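# Set the small carton on the raised block within tape

## Task

Move the small carton onto the raised block so that no part of it extends beyond the blue tape outline, while the large carton stays where and how it was. The carton must rest there by itself, not be held by the robot, and at the end the tool must have released it and withdrawn.

## Robot and tools

ROBOT. One FANUC CRX arm (six joints J1 to J6: waist, shoulder, elbow, forearm roll, wrist pitch, wrist roll) carrying a vacuum tool with four suction cups in two channels. The tracked point is the cup point: the middle of the four cup rims when they touch nothing. The cups point along the cup point's own +z axis. In the cup point's frame the cups lie at x = -35 and +35 mm; channel a's pair is at y = -70 mm and channel b's pair at y = +70 mm. The tool body reaches 148 mm to either side along that y axis. Each cup rim is 36 mm wide.

FRAMES. Everything is in the scene frame: origin on the table top under the arm base, +z up, +y to the left when facing along +x. Positions are metres; orientations are quaternions written w first (qw, qx, qy, qz). The reported cup point pose can be somewhat off from the true one, more so at long reach. The base may be tilted a little relative to the table.

ROW FORMAT. A single arm, so every command is one row of 9 plain numbers: x, y, z, qw, qx, qy, qz, suction_a, suction_b. The first seven are an absolute target pose for the cup point in the scene frame (not an offset). suction_a and suction_b lie in [-1, 1]: +1 means full vacuum (about 75 kPa under ambient), a smaller value is that fraction, and 0.01 or less switches the channel off. Channels keep their last value. Always resend the quaternion you want held; do not copy a drifted reported one. A target more than 0.6 m from the last reported position along any cup point axis is refused outright.

execute_actions(actions, pictures). actions is a list holding at most one item, or empty. Empty list: just report the state (with pictures). An action {"rows": [...], "steps": n} plays up to 15 rows, one per control step of 1/30 s; n is 1 to 15 (default 15) and the last row repeats to fill. An action needs at least 11 steps. A wait {"steps": n} (up to 300) sends nothing and returns n steps after the previous result, counting reply time. Each control step, the commanded pose is clipped to within 70 mm and 16 degrees of the measured pose, so far targets take several calls; after an action the arm only continues to the last clipped pose. Check the returned pose and command the remainder. Pictures come only for an empty list or with pictures: true.

move(target, speed). target is one 9-number row as above, an absolute pose; the tool values are applied at the start. The cup point follows a straight path lasting 0.5 to 10 s (longer paths stop short). speed is the path's top speed in m/s, 0.002 to 0.5 (default 0.25); rotation is capped at twice that in rad/s. The path ignores obstacles and the real motion may lag or overshoot, especially with a near-straight arm. The result adds a move: line: done (at rest near target), off_target, moving, held or fault, plus limits: paced means the pose was clipped; held means a clearance check blocked steps, after which the arm may briefly exceed speed. Distance to target is also given.

wait(seconds): 0 to 10 s with no new command. zoom_image(camera, region): camera is cam_head_left, cam_head_right (504x504) or cam_wrist (616x616 fisheye); region is [x0, y0, x1, y1] in pixels from the top-left, no bigger than 504 by 504. read_manual(section) returns only licence texts. finished_scene(scene) ends the current scene irreversibly and reports success; only call it once the carton rests correctly and the tool is clear.

RESULT LINES. The state gives end_effector_position and end_effector_quat_wxyz, joint positions, suction_measured_a and suction_measured_b (vacuum actually reached) and part_present_a/b (1 once a reading reaches 0.54, back to 0 below 0.49). A sealed channel on an airtight face settles up to 0.17 under the command (0.27 with both on); a reading near 0 means no seal. "pose unreachable" and HELD flags mean the clearance check changed or blocked a row; the base mount counts as arm. "Hand target" appears only when no steps are kept back. Camera calibration lines appear when values change.

TIMING. The final 11 steps of each action are kept back and run while the next reply is being written; the next action starts afterwards. Moves and waits keep nothing back.

PICKING AND PLACING. Switch a channel on and press both of its cups flat onto a smooth face of the small carton so each rim seals fully; avoid edges, seams and gaps. A channel with an uncovered cup steals all pump flow from the other. Under vacuum the cups shorten, so the carton rides up to about 12 mm nearer the tool; vacuum alone may lift it. To release, set it down on the block so it is supported, turn both channels off, then lift at least 15 mm. A cup sealed on the table pins the tool; switch that channel off.

AVOID. The arm is stiff: aiming even slightly beyond a firm contact can trigger a fault. Contact torque at a joint's load limit (150 N m for J1 to J3, 37.6 N m for J4 to J6) or 150 N of outside force stops the arm for 10 s and drops the rest of the call. Approach surfaces slowly. Do not disturb the large carton, drop or slam the small one, or knock anything off the table. Holding loads heats motors; a MOTOR HOT line precedes a braking stop. Objects may occasionally be nudged by outside pushes, so confirm the final placement before finishing.

Each tool is called after "Request:" as name([rows], argument=value, ...), one row to a line, values as JSON.

## Session

Request:
execute_actions(actions=[])

Scene clock: 0.00 s of 5300.00 s.
end_effector_position=(+0.5018, +0.0067, +0.4085) suction_measured_a=0.00 part_present_a=0 suction_measured_b=0.00 part_present_b=0 end_effector_quat_wxyz=(+0.000, +0.704, +0.710, -0.003)
Joint positions: [ 0.262  0.13   0.193 -0.003 -1.632 -1.832]
Joint velocities: [ 0.     0.    -0.    -0.     0.002  0.   ]
Hand target: +0.502, +0.007, +0.409; +0.000, +0.704, +0.710, -0.003
camera_calibration (this result's frames):
cam_wrist: T_world_to_cam=[[-0.999692, 0.0218713, 0.0117107, 0.505362], [0.0243676, 0.776965, 0.629072, -0.238239], [0.00465985, 0.629164, -0.777259, 0.458902], [0, 0, 0, 1]] pos_world=[0.508874, -0.114674, 0.500637]

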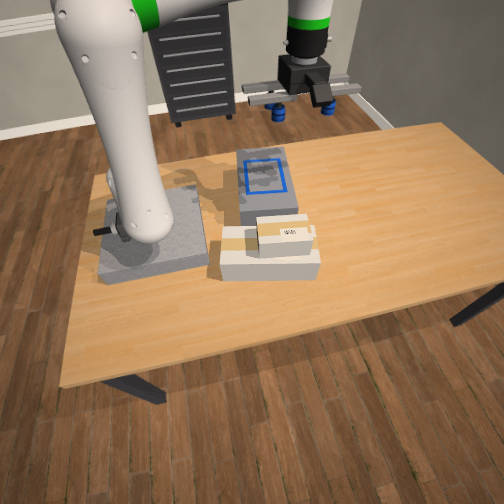

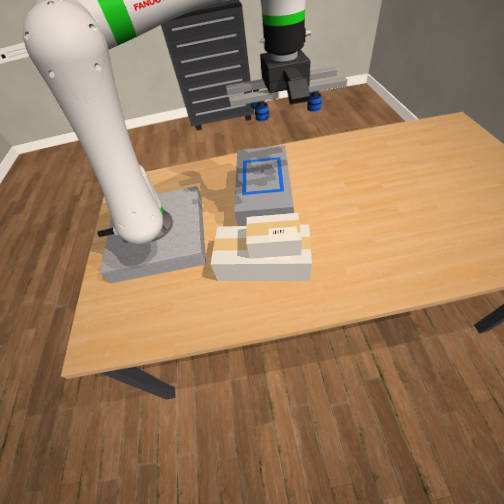

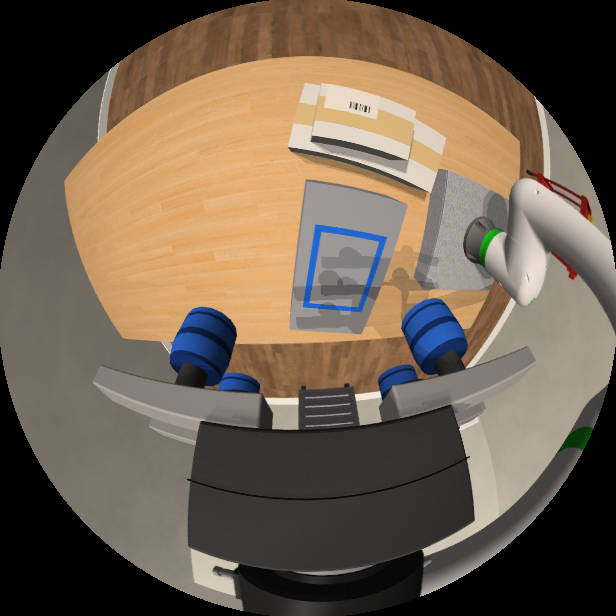

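Request:
zoom_image(camera="cam_wrist", region=[280, 70, 455, 200])

Request:
zoom_image(camera="cam_wrist", region=[275, 170, 420, 345])

Request:
zoom_image(camera="cam_head_left", region=[205, 140, 335, 290])

Request:
zoom_image(camera="cam_head_right", region=[200, 140, 330, 290])

Region (280, 70, 455, 200) of cam_wrist's 616x616 image, scaled by 2.880, with more detail than that image has; it fills the top 374 rows of this view, and the rest is white.

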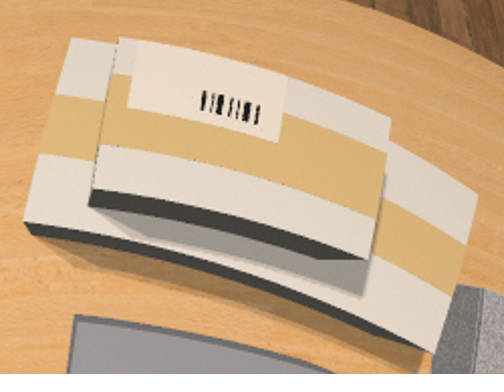

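Region (275, 170, 420, 345) of cam_wrist's 616x616 image, scaled by 2.880, with more detail than that image has; it fills the left 418 columns of this view, and the rest is white.

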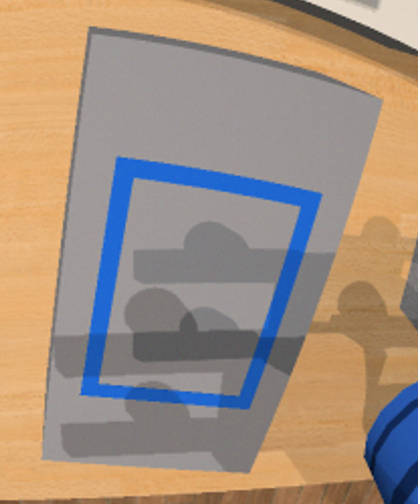

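Region (205, 140, 335, 290) of cam_head_left's 504x504 image, scaled by 3.360, with more detail than that image has; it fills the left 437 columns of this view, and the rest is white.

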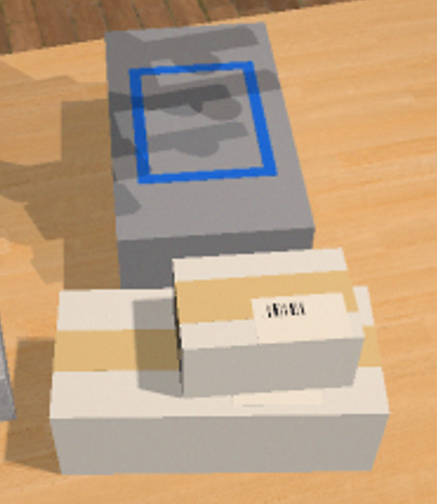

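Region (200, 140, 330, 290) of cam_head_right's 504x504 image, scaled by 3.360, with more detail than that image has; it fills the left 437 columns of this view, and the rest is white.

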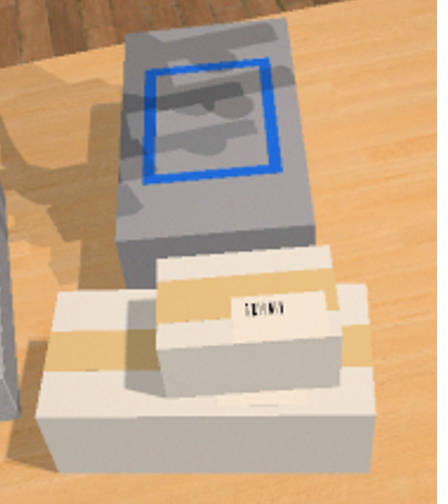

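Request:
move(target=[0.420, -0.1475, 0.22, 0, 0.07585, 0.99712, 0, 0, 0], speed=0.35)

Request:
zoom_image(camera="cam_wrist", region=[290, 190, 490, 390])

Request:
zoom_image(camera="cam_wrist", region=[40, 120, 300, 380])

Scene clock: 5.87 s of 5300.00 s.
end_effector_position=(+0.4203, -0.1475, +0.2199) suction_measured_a=0.00 part_present_a=0 suction_measured_b=0.00 part_present_b=0 end_effector_quat_wxyz=(+0.000, +0.076, +0.997, -0.000)
Joint positions: [-0.056  0.068 -0.326 -0.007 -1.171 -0.102]
Joint velocities: [-0.002  0.001  0.    -0.001 -0.     0.004]
Hand target: +0.420, -0.148, +0.220; +0.001, +0.076, +0.997, -0.000
Off the commanded pose: 0.000 m, 0 deg.
Kept back: nothing.
After step 90, 0.40 s passed at rest.
move: done
camera_calibration (this result's frames):
cam_wrist: T_world_to_cam=[[-0.18287, -0.983099, 0.00862585, -0.0613814], [-0.761323, 0.147157, 0.631453, 0.239019], [-0.62205, 0.108907, -0.775366, 0.595949], [0, 0, 0, 1]] pos_world=[0.541456, -0.16042, 0.311679]

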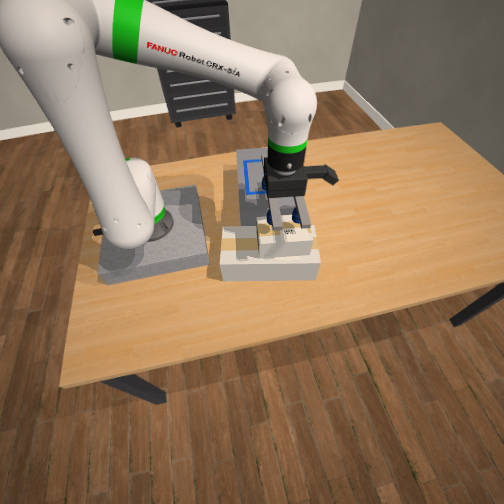

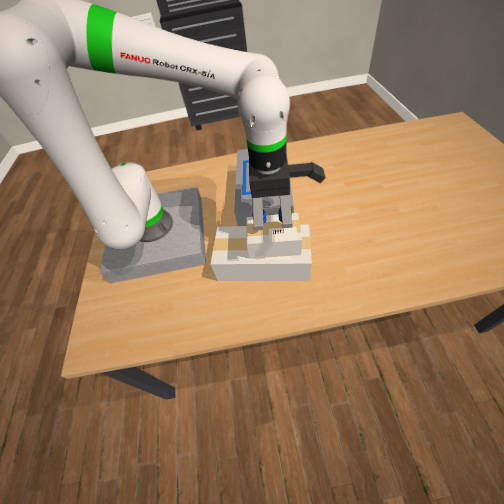

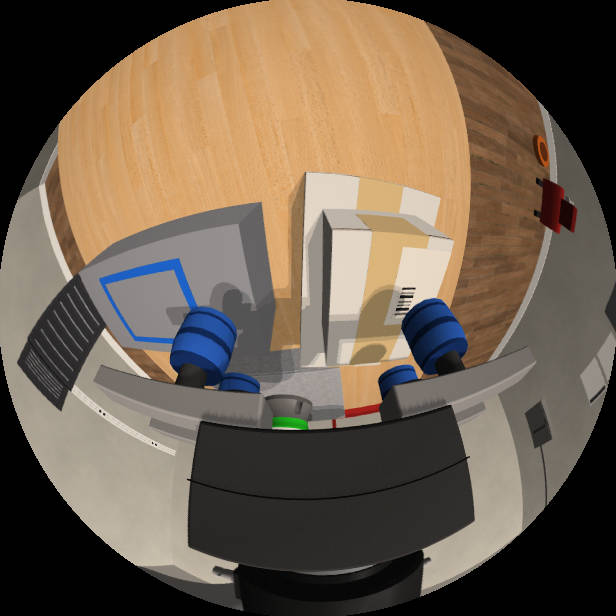

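Region (290, 190, 490, 390) of cam_wrist's 616x616 image, scaled by 2.520, with more detail than that image has.

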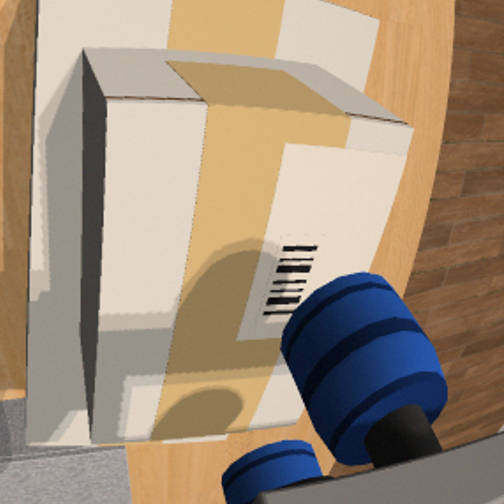

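Region (40, 120, 300, 380) of cam_wrist's 616x616 image, scaled by 1.938, with more detail than that image has.

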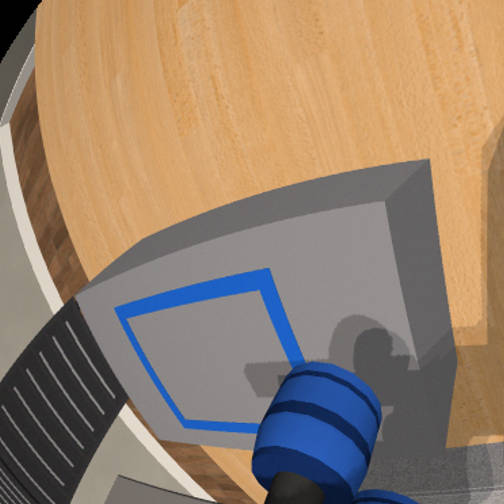

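Request:
move(target=[0.4226, -0.1428, 0.188, 0, 0.07585, 0.99712, 0, 0, 0], speed=0.1)

Request:
move(target=[0.4226, -0.1428, 0.173, 0, 0.07585, 0.99712, 0, 1, 0], speed=0.02)

Scene clock: 8.00 s of 5300.00 s.
end_effector_position=(+0.4226, -0.1428, +0.1880) suction_measured_a=0.00 part_present_a=0 suction_measured_b=0.00 part_present_b=0 end_effector_quat_wxyz=(+0.000, +0.076, +0.997, +0.000)
Joint positions: [-0.045  0.105 -0.367 -0.008 -1.094 -0.111]
Joint velocities: [ 0.     0.001 -0.001  0.    -0.001  0.001]
Hand target: +0.423, -0.143, +0.188; -0.000, +0.076, +0.997, -0.000
Off the commanded pose: 0.000 m, 0 deg.
Kept back: nothing.
move: done
camera_calibration (this result's frames):
cam_wrist: T_world_to_cam=[[-0.181889, -0.983287, 0.00789006, -0.0563742], [-0.760911, 0.145827, 0.632257, 0.259715], [-0.622841, 0.108997, -0.774718, 0.572364], [0, 0, 0, 1]] pos_world=[0.543858, -0.155692, 0.279659]

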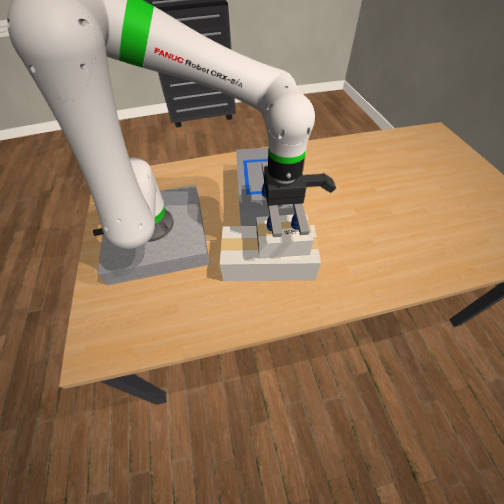

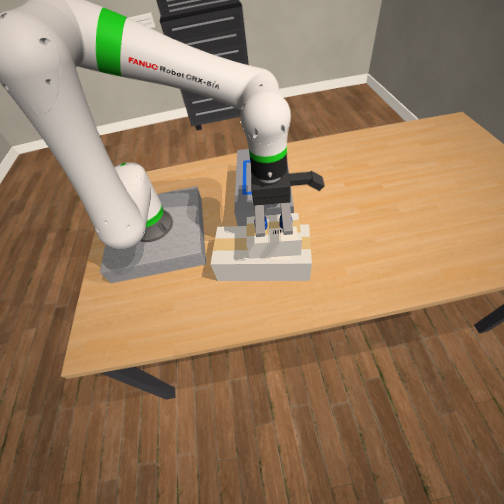

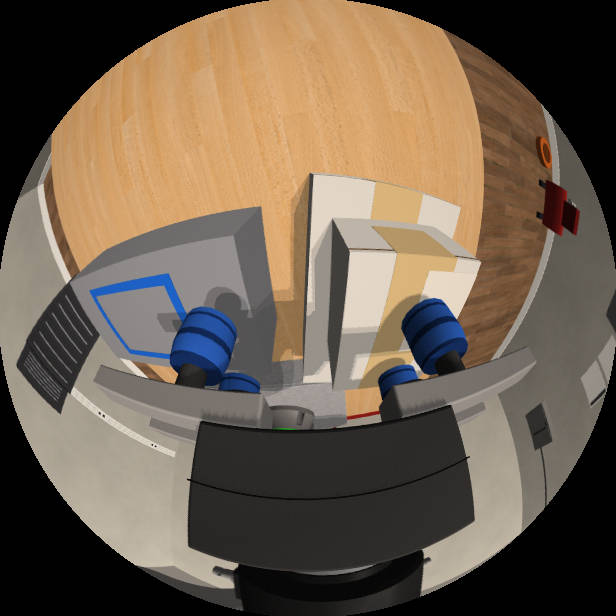

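Scene clock: 8.97 s of 5300.00 s.
end_effector_position=(+0.4226, -0.1428, +0.1730) suction_measured_a=0.58 part_present_a=1 suction_measured_b=0.00 part_present_b=0 end_effector_quat_wxyz=(+0.000, +0.076, +0.997, +0.000)
Joint positions: [-0.045  0.124 -0.385 -0.009 -1.056 -0.111]
Joint velocities: [ 0.001  0.     0.    -0.     0.001  0.   ]
Hand target: +0.423, -0.143, +0.173; +0.000, +0.076, +0.997, -0.000
Off the commanded pose: 0.000 m, 0 deg.
Kept back: nothing.
move: done
camera_calibration (this result's frames):
cam_wrist: T_world_to_cam=[[-0.181819, -0.983301, 0.00782254, -0.056251], [-0.760922, 0.14573, 0.632266, 0.269172], [-0.622848, 0.109006, -0.774712, 0.560712], [0, 0, 0, 1]] pos_world=[0.54383, -0.155659, 0.264642]

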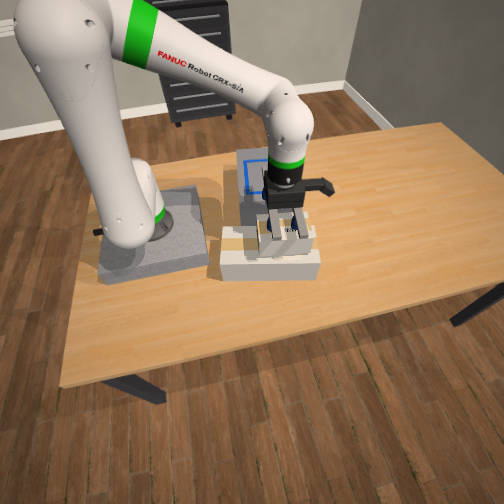

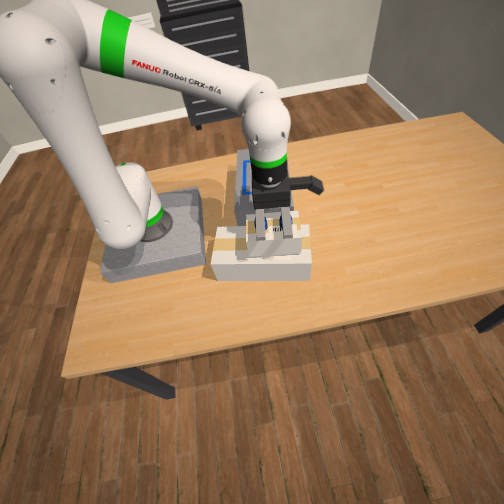

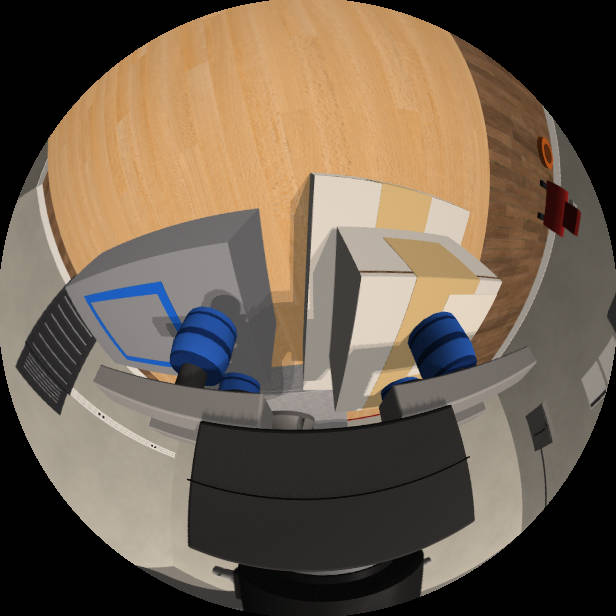

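Request:
move(target=[0.4226, -0.1428, 0.24, 0, 0.07585, 0.99712, 0, 1, 0], speed=0.12)

Scene clock: 11.13 s of 5300.00 s.
end_effector_position=(+0.4225, -0.1428, +0.2400) suction_measured_a=0.98 part_present_a=1 suction_measured_b=0.00 part_present_b=0 end_effector_quat_wxyz=(-0.000, +0.076, +0.997, -0.000)
Joint positions: [-0.046  0.051 -0.293 -0.008 -1.221 -0.111]
Joint velocities: [-0.001 -0.    -0.     0.    -0.     0.   ]
Hand target: +0.423, -0.143, +0.240; -0.000, +0.076, +0.997, +0.000
Off the commanded pose: 0.000 m, 0 deg.
Kept back: nothing.
move: done
camera_calibration (this result's frames):
cam_wrist: T_world_to_cam=[[-0.181172, -0.983419, 0.00794249, -0.0571385], [-0.760966, 0.145297, 0.632312, 0.226681], [-0.622982, 0.108513, -0.774673, 0.612528], [0, 0, 0, 1]] pos_world=[0.543739, -0.155595, 0.33163]

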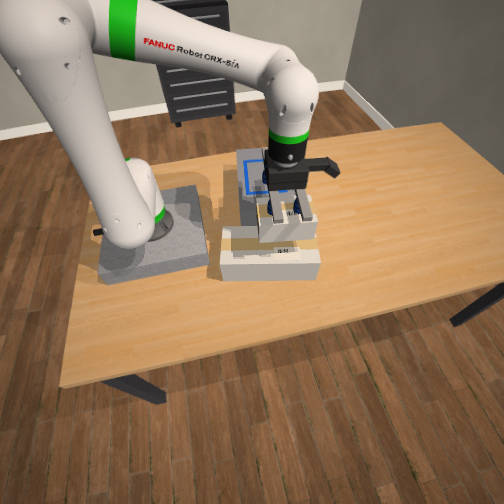

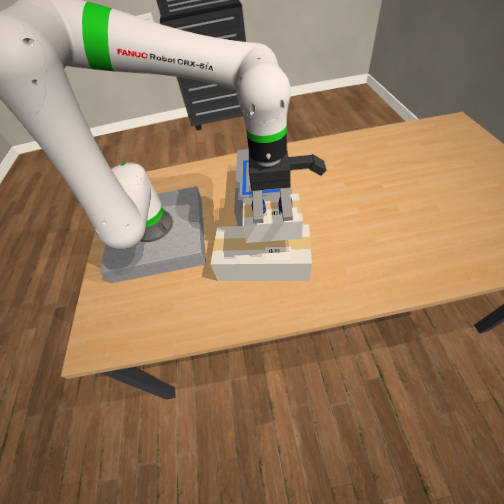

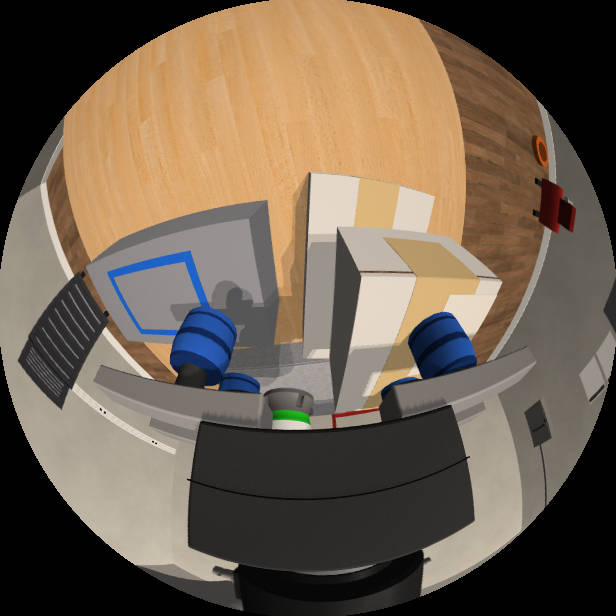

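Request:
move(target=[0.503, 0.081, 0.222, 0, 0.75756, 0.65276, 0, 1, 0], speed=0.35)

Request:
zoom_image(camera="cam_wrist", region=[290, 180, 510, 420])

Scene clock: 14.17 s of 5300.00 s.
end_effector_position=(+0.5029, +0.0810, +0.2221) suction_measured_a=0.98 part_present_a=1 suction_measured_b=0.00 part_present_b=0 end_effector_quat_wxyz=(-0.001, +0.758, +0.653, -0.000)
Joint positions: [ 0.405  0.217 -0.145 -0.006 -1.202 -2.13 ]
Joint velocities: [ 0.     0.001 -0.     0.001 -0.    -0.001]
Hand target: +0.503, +0.081, +0.222; -0.001, +0.758, +0.653, -0.000
Off the commanded pose: 0.000 m, 0 deg.
Kept back: nothing.
move: done
camera_calibration (this result's frames):
cam_wrist: T_world_to_cam=[[-0.98394, 0.178257, 0.00934664, 0.486944], [0.143861, 0.760908, 0.632711, -0.238335], [0.105673, 0.623894, -0.774332, 0.216179], [0, 0, 0, 1]] pos_world=[0.490566, -0.0403233, 0.31364]

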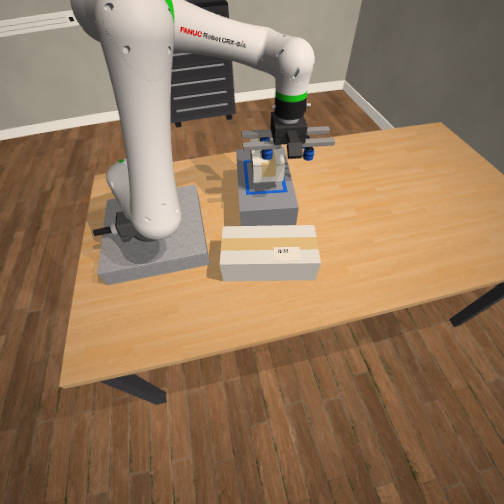

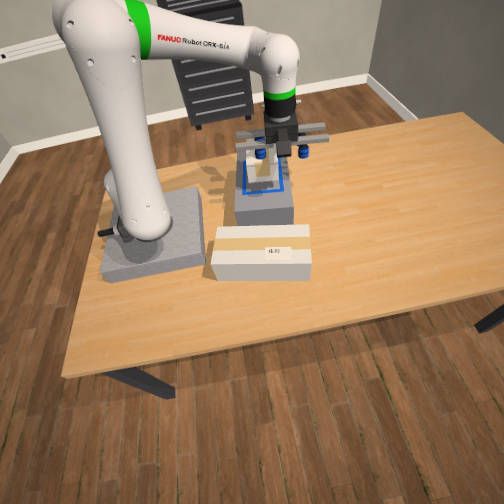

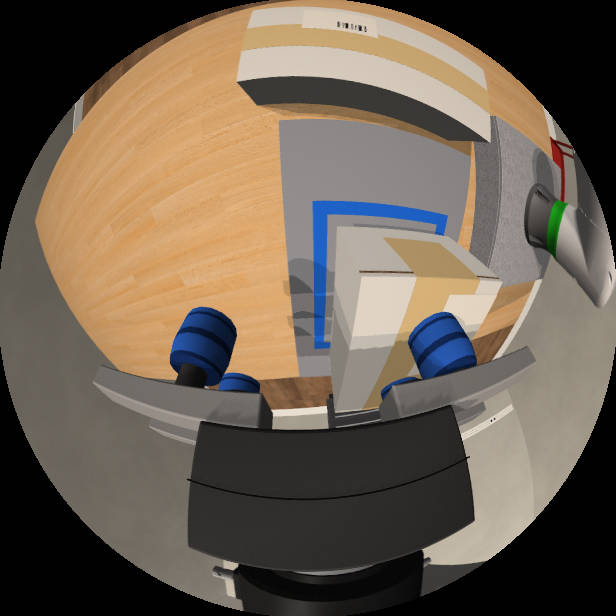

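Region (290, 180, 510, 420) of cam_wrist's 616x616 image, scaled by 2.100, with more detail than that image has; it fills the left 462 columns of this view, and the rest is white.

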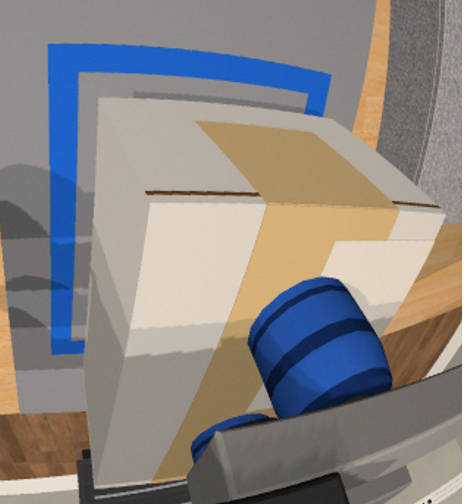

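Request:
move(target=[0.5018, 0.0832, 0.202, 0, 0.75756, 0.65276, 0, 1, 0], speed=0.05)

Request:
zoom_image(camera="cam_wrist", region=[300, 190, 475, 265])

Request:
zoom_image(camera="cam_wrist", region=[295, 300, 365, 400])

Request:
zoom_image(camera="cam_head_left", region=[230, 145, 305, 205])

Scene clock: 17.03 s of 5300.00 s.
end_effector_position=(+0.5018, +0.0832, +0.2020) suction_measured_a=0.98 part_present_a=1 suction_measured_b=0.00 part_present_b=0 end_effector_quat_wxyz=(+0.000, +0.758, +0.653, -0.000)
Joint positions: [ 0.411  0.233 -0.176 -0.005 -1.154 -2.136]
Joint velocities: [ 0.001  0.    -0.     0.001  0.002 -0.001]
Hand target: +0.502, +0.083, +0.202; +0.000, +0.758, +0.653, -0.000
Off the commanded pose: 0.000 m, 0 deg.
Kept back: nothing.
move: done
camera_calibration (this result's frames):
cam_wrist: T_world_to_cam=[[-0.983939, 0.178331, 0.0078673, 0.486007], [0.143061, 0.761447, 0.632244, -0.226702], [0.106758, 0.623215, -0.77473, 0.198994], [0, 0, 0, 1]] pos_world=[0.489389, -0.0380637, 0.293674]

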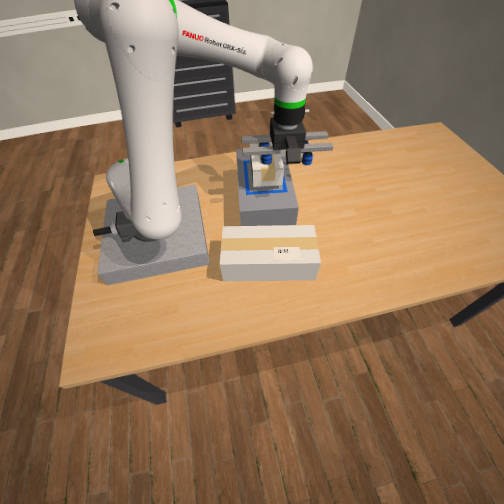

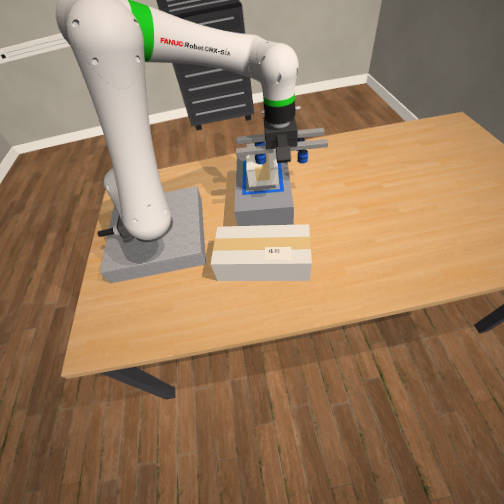

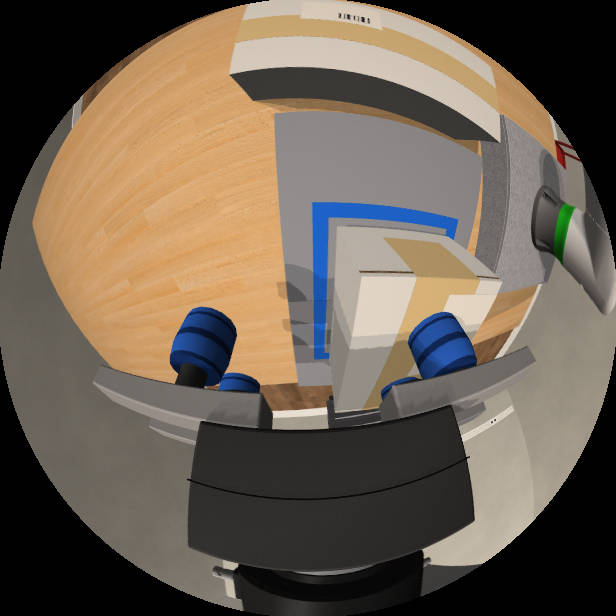

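Region (300, 190, 475, 265) of cam_wrist's 616x616 image, scaled by 2.880, with more detail than that image has; it fills the top 216 rows of this view, and the rest is white.

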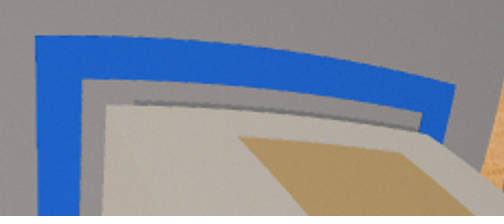

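Region (295, 300, 365, 400) of cam_wrist's 616x616 image, scaled by 5.040, with more detail than that image has; it fills the left 353 columns of this view, and the rest is white.

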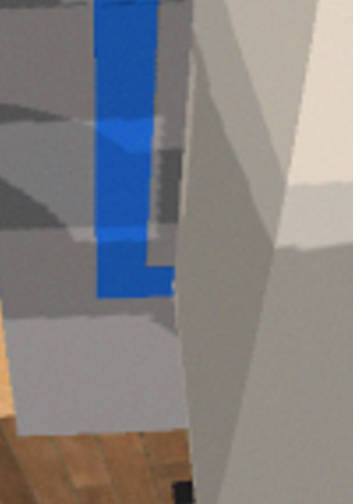

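Region (230, 145, 305, 205) of cam_head_left's 504x504 image, scaled by 6.720, with more detail than that image has; it fills the top 403 rows of this view, and the rest is white.

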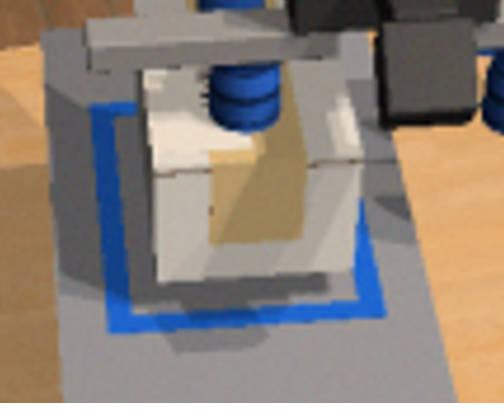

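Request:
move(target=[0.5013, 0.0863, 0.190, 0, 0.75756, 0.65276, 0, 1, 0], speed=0.025)

Request:
zoom_image(camera="cam_wrist", region=[300, 190, 475, 265])

Request:
zoom_image(camera="cam_wrist", region=[295, 300, 365, 400])

Request:
zoom_image(camera="cam_head_left", region=[230, 145, 305, 205])

Scene clock: 19.53 s of 5300.00 s.
end_effector_position=(+0.5013, +0.0863, +0.1900) suction_measured_a=0.98 part_present_a=1 suction_measured_b=0.00 part_present_b=0 end_effector_quat_wxyz=(+0.000, +0.758, +0.653, -0.000)
Joint positions: [ 0.418  0.246 -0.191 -0.005 -1.126 -2.143]
Joint velocities: [ 0.001  0.     0.001 -0.     0.002 -0.002]
Hand target: +0.501, +0.086, +0.190; +0.000, +0.758, +0.653, -0.000
Off the commanded pose: 0.000 m, 0 deg.
Kept back: nothing.
move: done
camera_calibration (this result's frames):
cam_wrist: T_world_to_cam=[[-0.98395, 0.178269, 0.00787374, 0.485058], [0.143019, 0.761462, 0.632236, -0.221377], [0.106713, 0.623214, -0.774736, 0.187851], [0, 0, 0, 1]] pos_world=[0.488888, -0.0349722, 0.281678]

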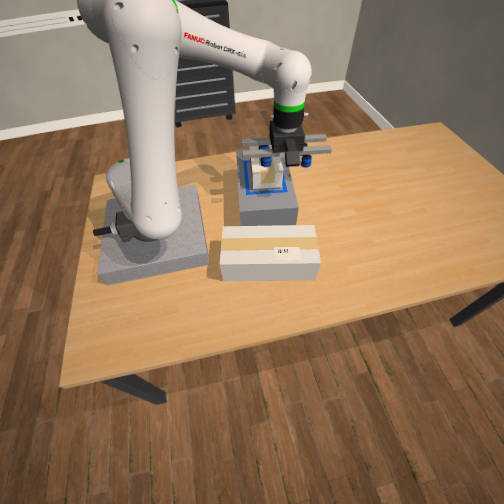

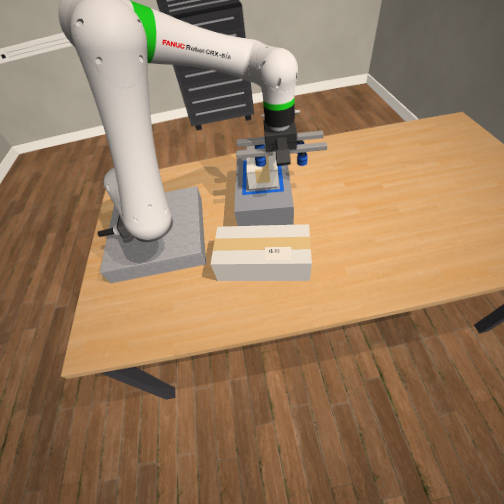

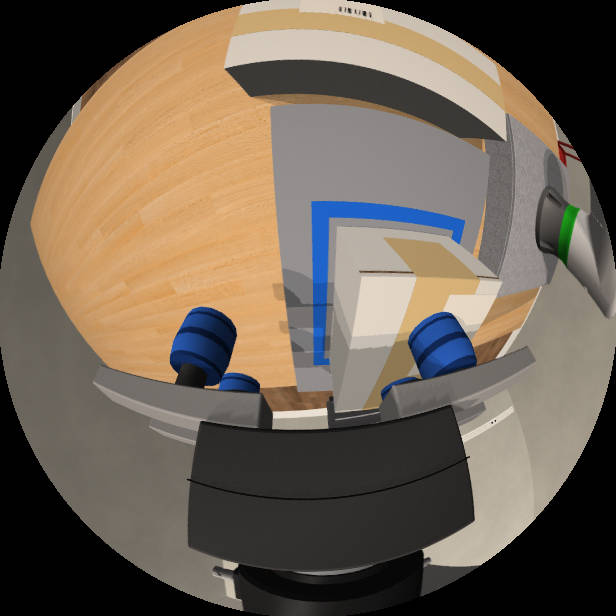

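Region (300, 190, 475, 265) of cam_wrist's 616x616 image, scaled by 2.880, with more detail than that image has; it fills the top 216 rows of this view, and the rest is white.

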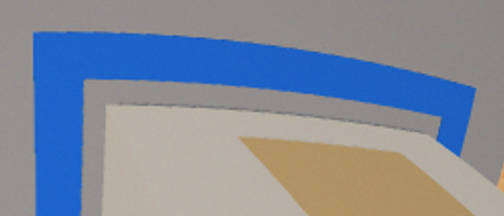

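Region (295, 300, 365, 400) of cam_wrist's 616x616 image, scaled by 5.040, with more detail than that image has; it fills the left 353 columns of this view, and the rest is white.

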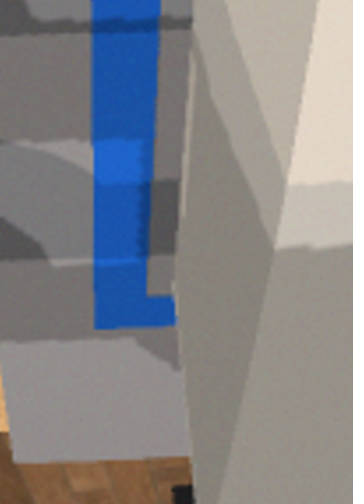

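Region (230, 145, 305, 205) of cam_head_left's 504x504 image, scaled by 6.720, with more detail than that image has; it fills the top 403 rows of this view, and the rest is white.

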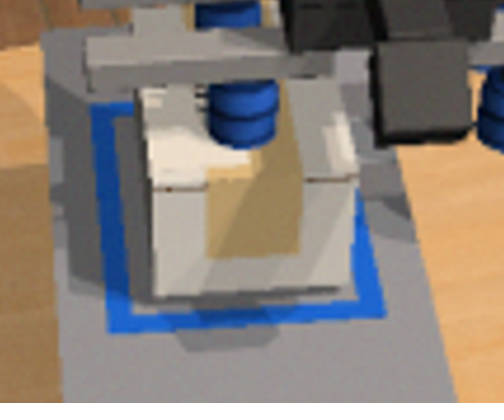

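Request:
move(target=[0.5013, 0.0863, 0.1855, 0, 0.75756, 0.65276, 0, 1, 0], speed=0.01)

Request:
zoom_image(camera="cam_head_left", region=[230, 145, 305, 205])

Request:
zoom_image(camera="cam_wrist", region=[300, 190, 475, 265])

Scene clock: 20.63 s of 5300.00 s.
end_effector_position=(+0.5013, +0.0863, +0.1855) suction_measured_a=0.98 part_present_a=1 suction_measured_b=0.00 part_present_b=0 end_effector_quat_wxyz=(+0.000, +0.758, +0.653, -0.000)
Joint positions: [ 0.418  0.25  -0.196 -0.005 -1.116 -2.143]
Joint velocities: [ 0.     0.    -0.001 -0.     0.001  0.001]
Hand target: +0.501, +0.086, +0.185; +0.000, +0.758, +0.653, -0.000
Off the commanded pose: 0.000 m, 0 deg.
Kept back: nothing.
move: done
camera_calibration (this result's frames):
cam_wrist: T_world_to_cam=[[-0.983951, 0.178267, 0.00785669, 0.48509], [0.143008, 0.761473, 0.632225, -0.218517], [0.106722, 0.623202, -0.774745, 0.184355], [0, 0, 0, 1]] pos_world=[0.488879, -0.0349714, 0.277169]

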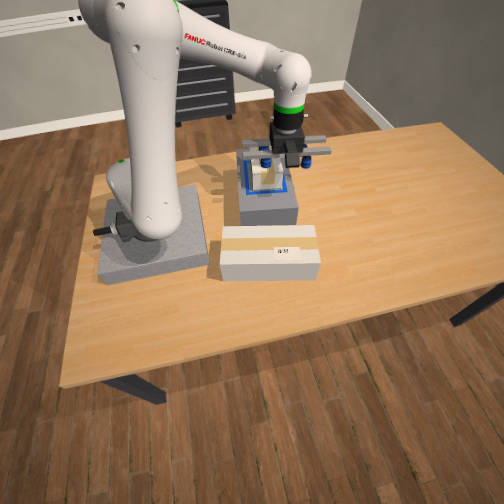

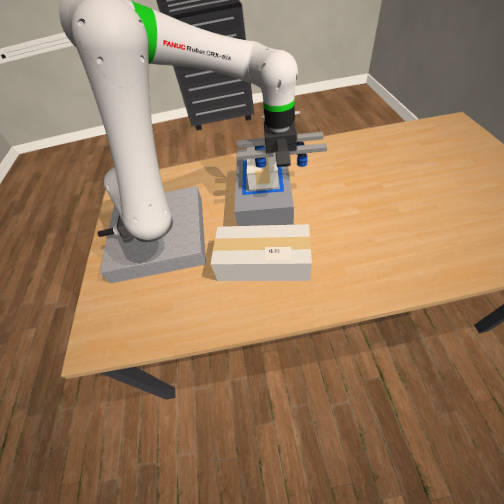

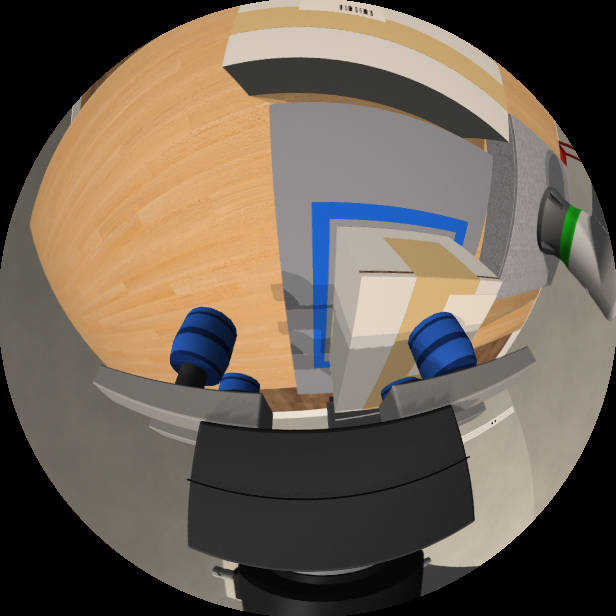

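Region (230, 145, 305, 205) of cam_head_left's 504x504 image, scaled by 6.720, with more detail than that image has; it fills the top 403 rows of this view, and the rest is white.

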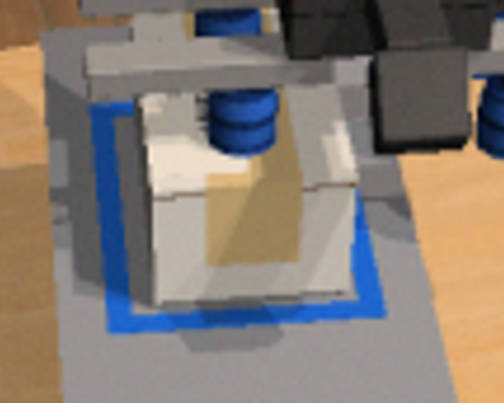

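Region (300, 190, 475, 265) of cam_wrist's 616x616 image, scaled by 2.880, with more detail than that image has; it fills the top 216 rows of this view, and the rest is white.

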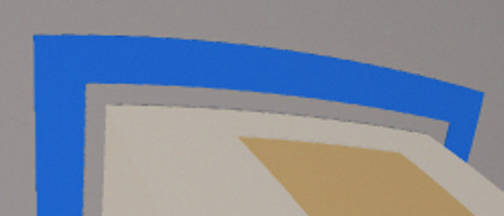

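Request:
execute_actions([
  {"rows": [[0.5013, 0.0863, 0.1852, 0, 0.75756, 0.65276, 0, 1, 0],[0.5013, 0.0863, 0.1850, 0, 0.75756, 0.65276, 0, 1, 0],[0.5013, 0.0863, 0.1848, 0, 0.75756, 0.65276, 0, 1, 0],[0.5013, 0.0863, 0.1846, 0, 0.75756, 0.65276, 0, 1, 0],[0.5013, 0.0863, 0.1844, 0, 0.75756, 0.65276, 0, 1, 0],[0.5013, 0.0863, 0.1844, 0, 0.75756, 0.65276, 0, 1, 0],[0.5013, 0.0863, 0.1844, 0, 0.75756, 0.65276, 0, 1, 0],[0.5013, 0.0863, 0.1844, 0, 0.75756, 0.65276, 0, 1, 0],[0.5013, 0.0863, 0.1844, 0, 0.75756, 0.65276, 0, 1, 0],[0.5013, 0.0863, 0.1844, 0, 0.75756, 0.65276, 0, 0, 0]], "steps": 15},
])

Request:
move(target=[0.5013, 0.0863, 0.33, 0, 0.75756, 0.65276, 0, 0, 0], speed=0.2)

Request:
zoom_image(camera="cam_wrist", region=[250, 60, 480, 340])

Request:
zoom_image(camera="cam_head_left", region=[205, 130, 335, 290])

Scene clock: 21.63 s of 5300.00 s.
end_effector_position=(+0.5013, +0.0863, +0.1850) suction_measured_a=0.98 part_present_a=1 suction_measured_b=0.00 part_present_b=0 end_effector_quat_wxyz=(-0.000, +0.758, +0.653, -0.000)
Joint positions: [ 0.418  0.251 -0.197 -0.005 -1.115 -2.143]
Joint velocities: [-0.     0.006 -0.007  0.     0.013 -0.   ]
Steps of this call (steps 1 to 26: nothing new was sent; steps 27 to 30: the first 4 steps of this action). Readings (end_effector_position | what the end effector reports):
27: (+0.5013, +0.0863, +0.1855) | suction_measured_a=0.98 part_present_a=1 suction_measured_b=0.00 part_present_b=0
28: (+0.5013, +0.0863, +0.1854) | suction_measured_a=0.98 part_present_a=1 suction_measured_b=0.00 part_present_b=0
30: the state above

Scene clock: 23.17 s of 5300.00 s.
end_effector_position=(+0.5011, +0.0862, +0.3300) suction_measured_a=0.00 part_present_a=0 suction_measured_b=0.00 part_present_b=0 end_effector_quat_wxyz=(-0.000, +0.757, +0.653, +0.000)
Joint positions: [ 0.416  0.149  0.033 -0.005 -1.447 -2.142]
Joint velocities: [-0.001  0.001  0.002 -0.003  0.     0.001]
Hand target: +0.501, +0.086, +0.330; -0.000, +0.757, +0.653, +0.000
Off your previous action's commanded pose: 0.000 m, 0 deg at its last step (step 11 of this call).
Off the commanded pose: 0.000 m, 0 deg.
Kept back: nothing.
move: done
camera_calibration (this result's frames):
cam_wrist: T_world_to_cam=[[-0.984118, 0.177337, 0.00794653, 0.483875], [0.142328, 0.761502, 0.632343, -0.309516], [0.106087, 0.623431, -0.774648, 0.296632], [0, 0, 0, 1]] pos_world=[0.488774, -0.0350419, 0.42166]

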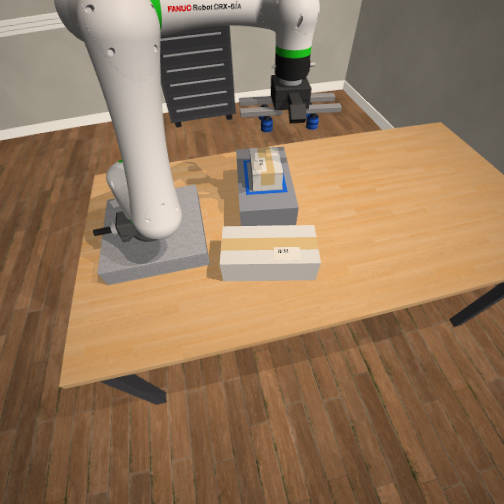

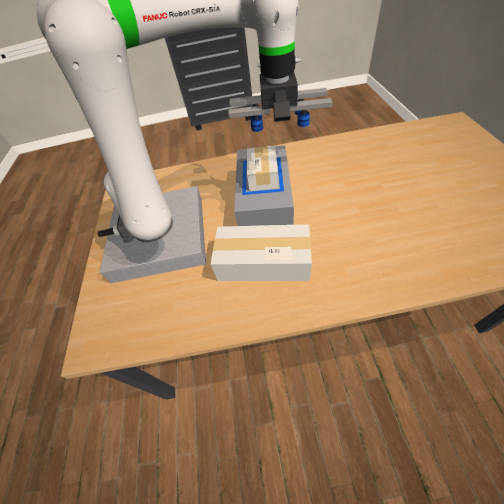

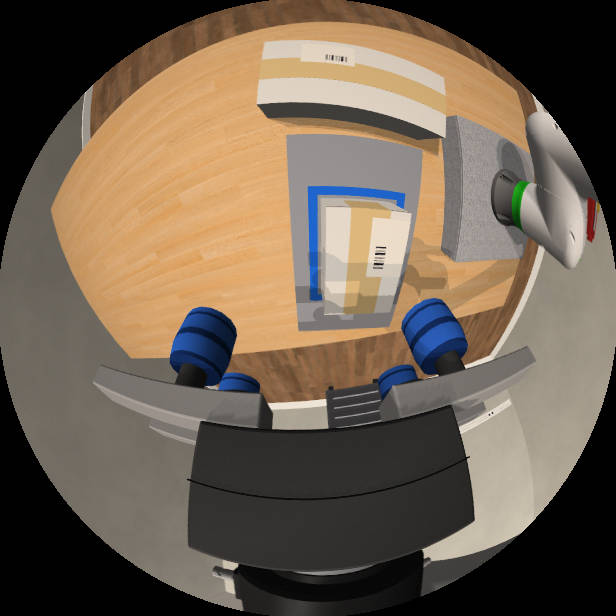

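Region (250, 60, 480, 340) of cam_wrist's 616x616 image, scaled by 1.800, with more detail than that image has; it fills the left 414 columns of this view, and the rest is white.

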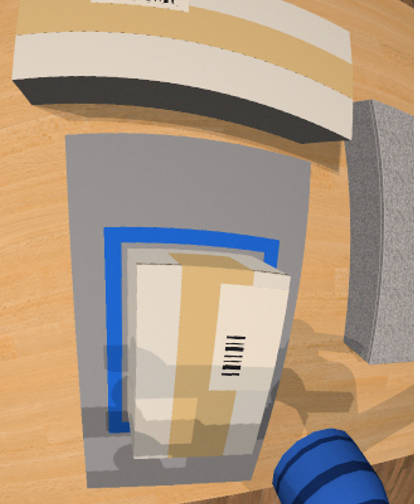

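Region (205, 130, 335, 290) of cam_head_left's 504x504 image, scaled by 3.150, with more detail than that image has; it fills the left 410 columns of this view, and the rest is white.

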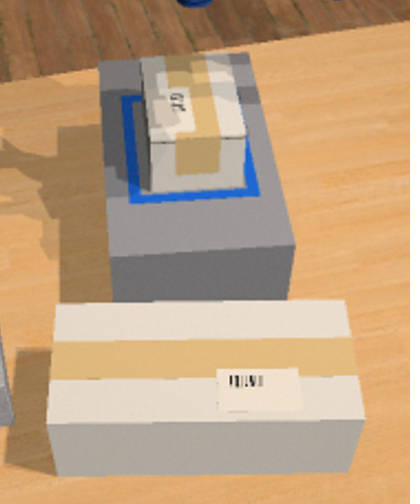

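Request:
finished_scene(scene=2)

The scene is finished: the task was done.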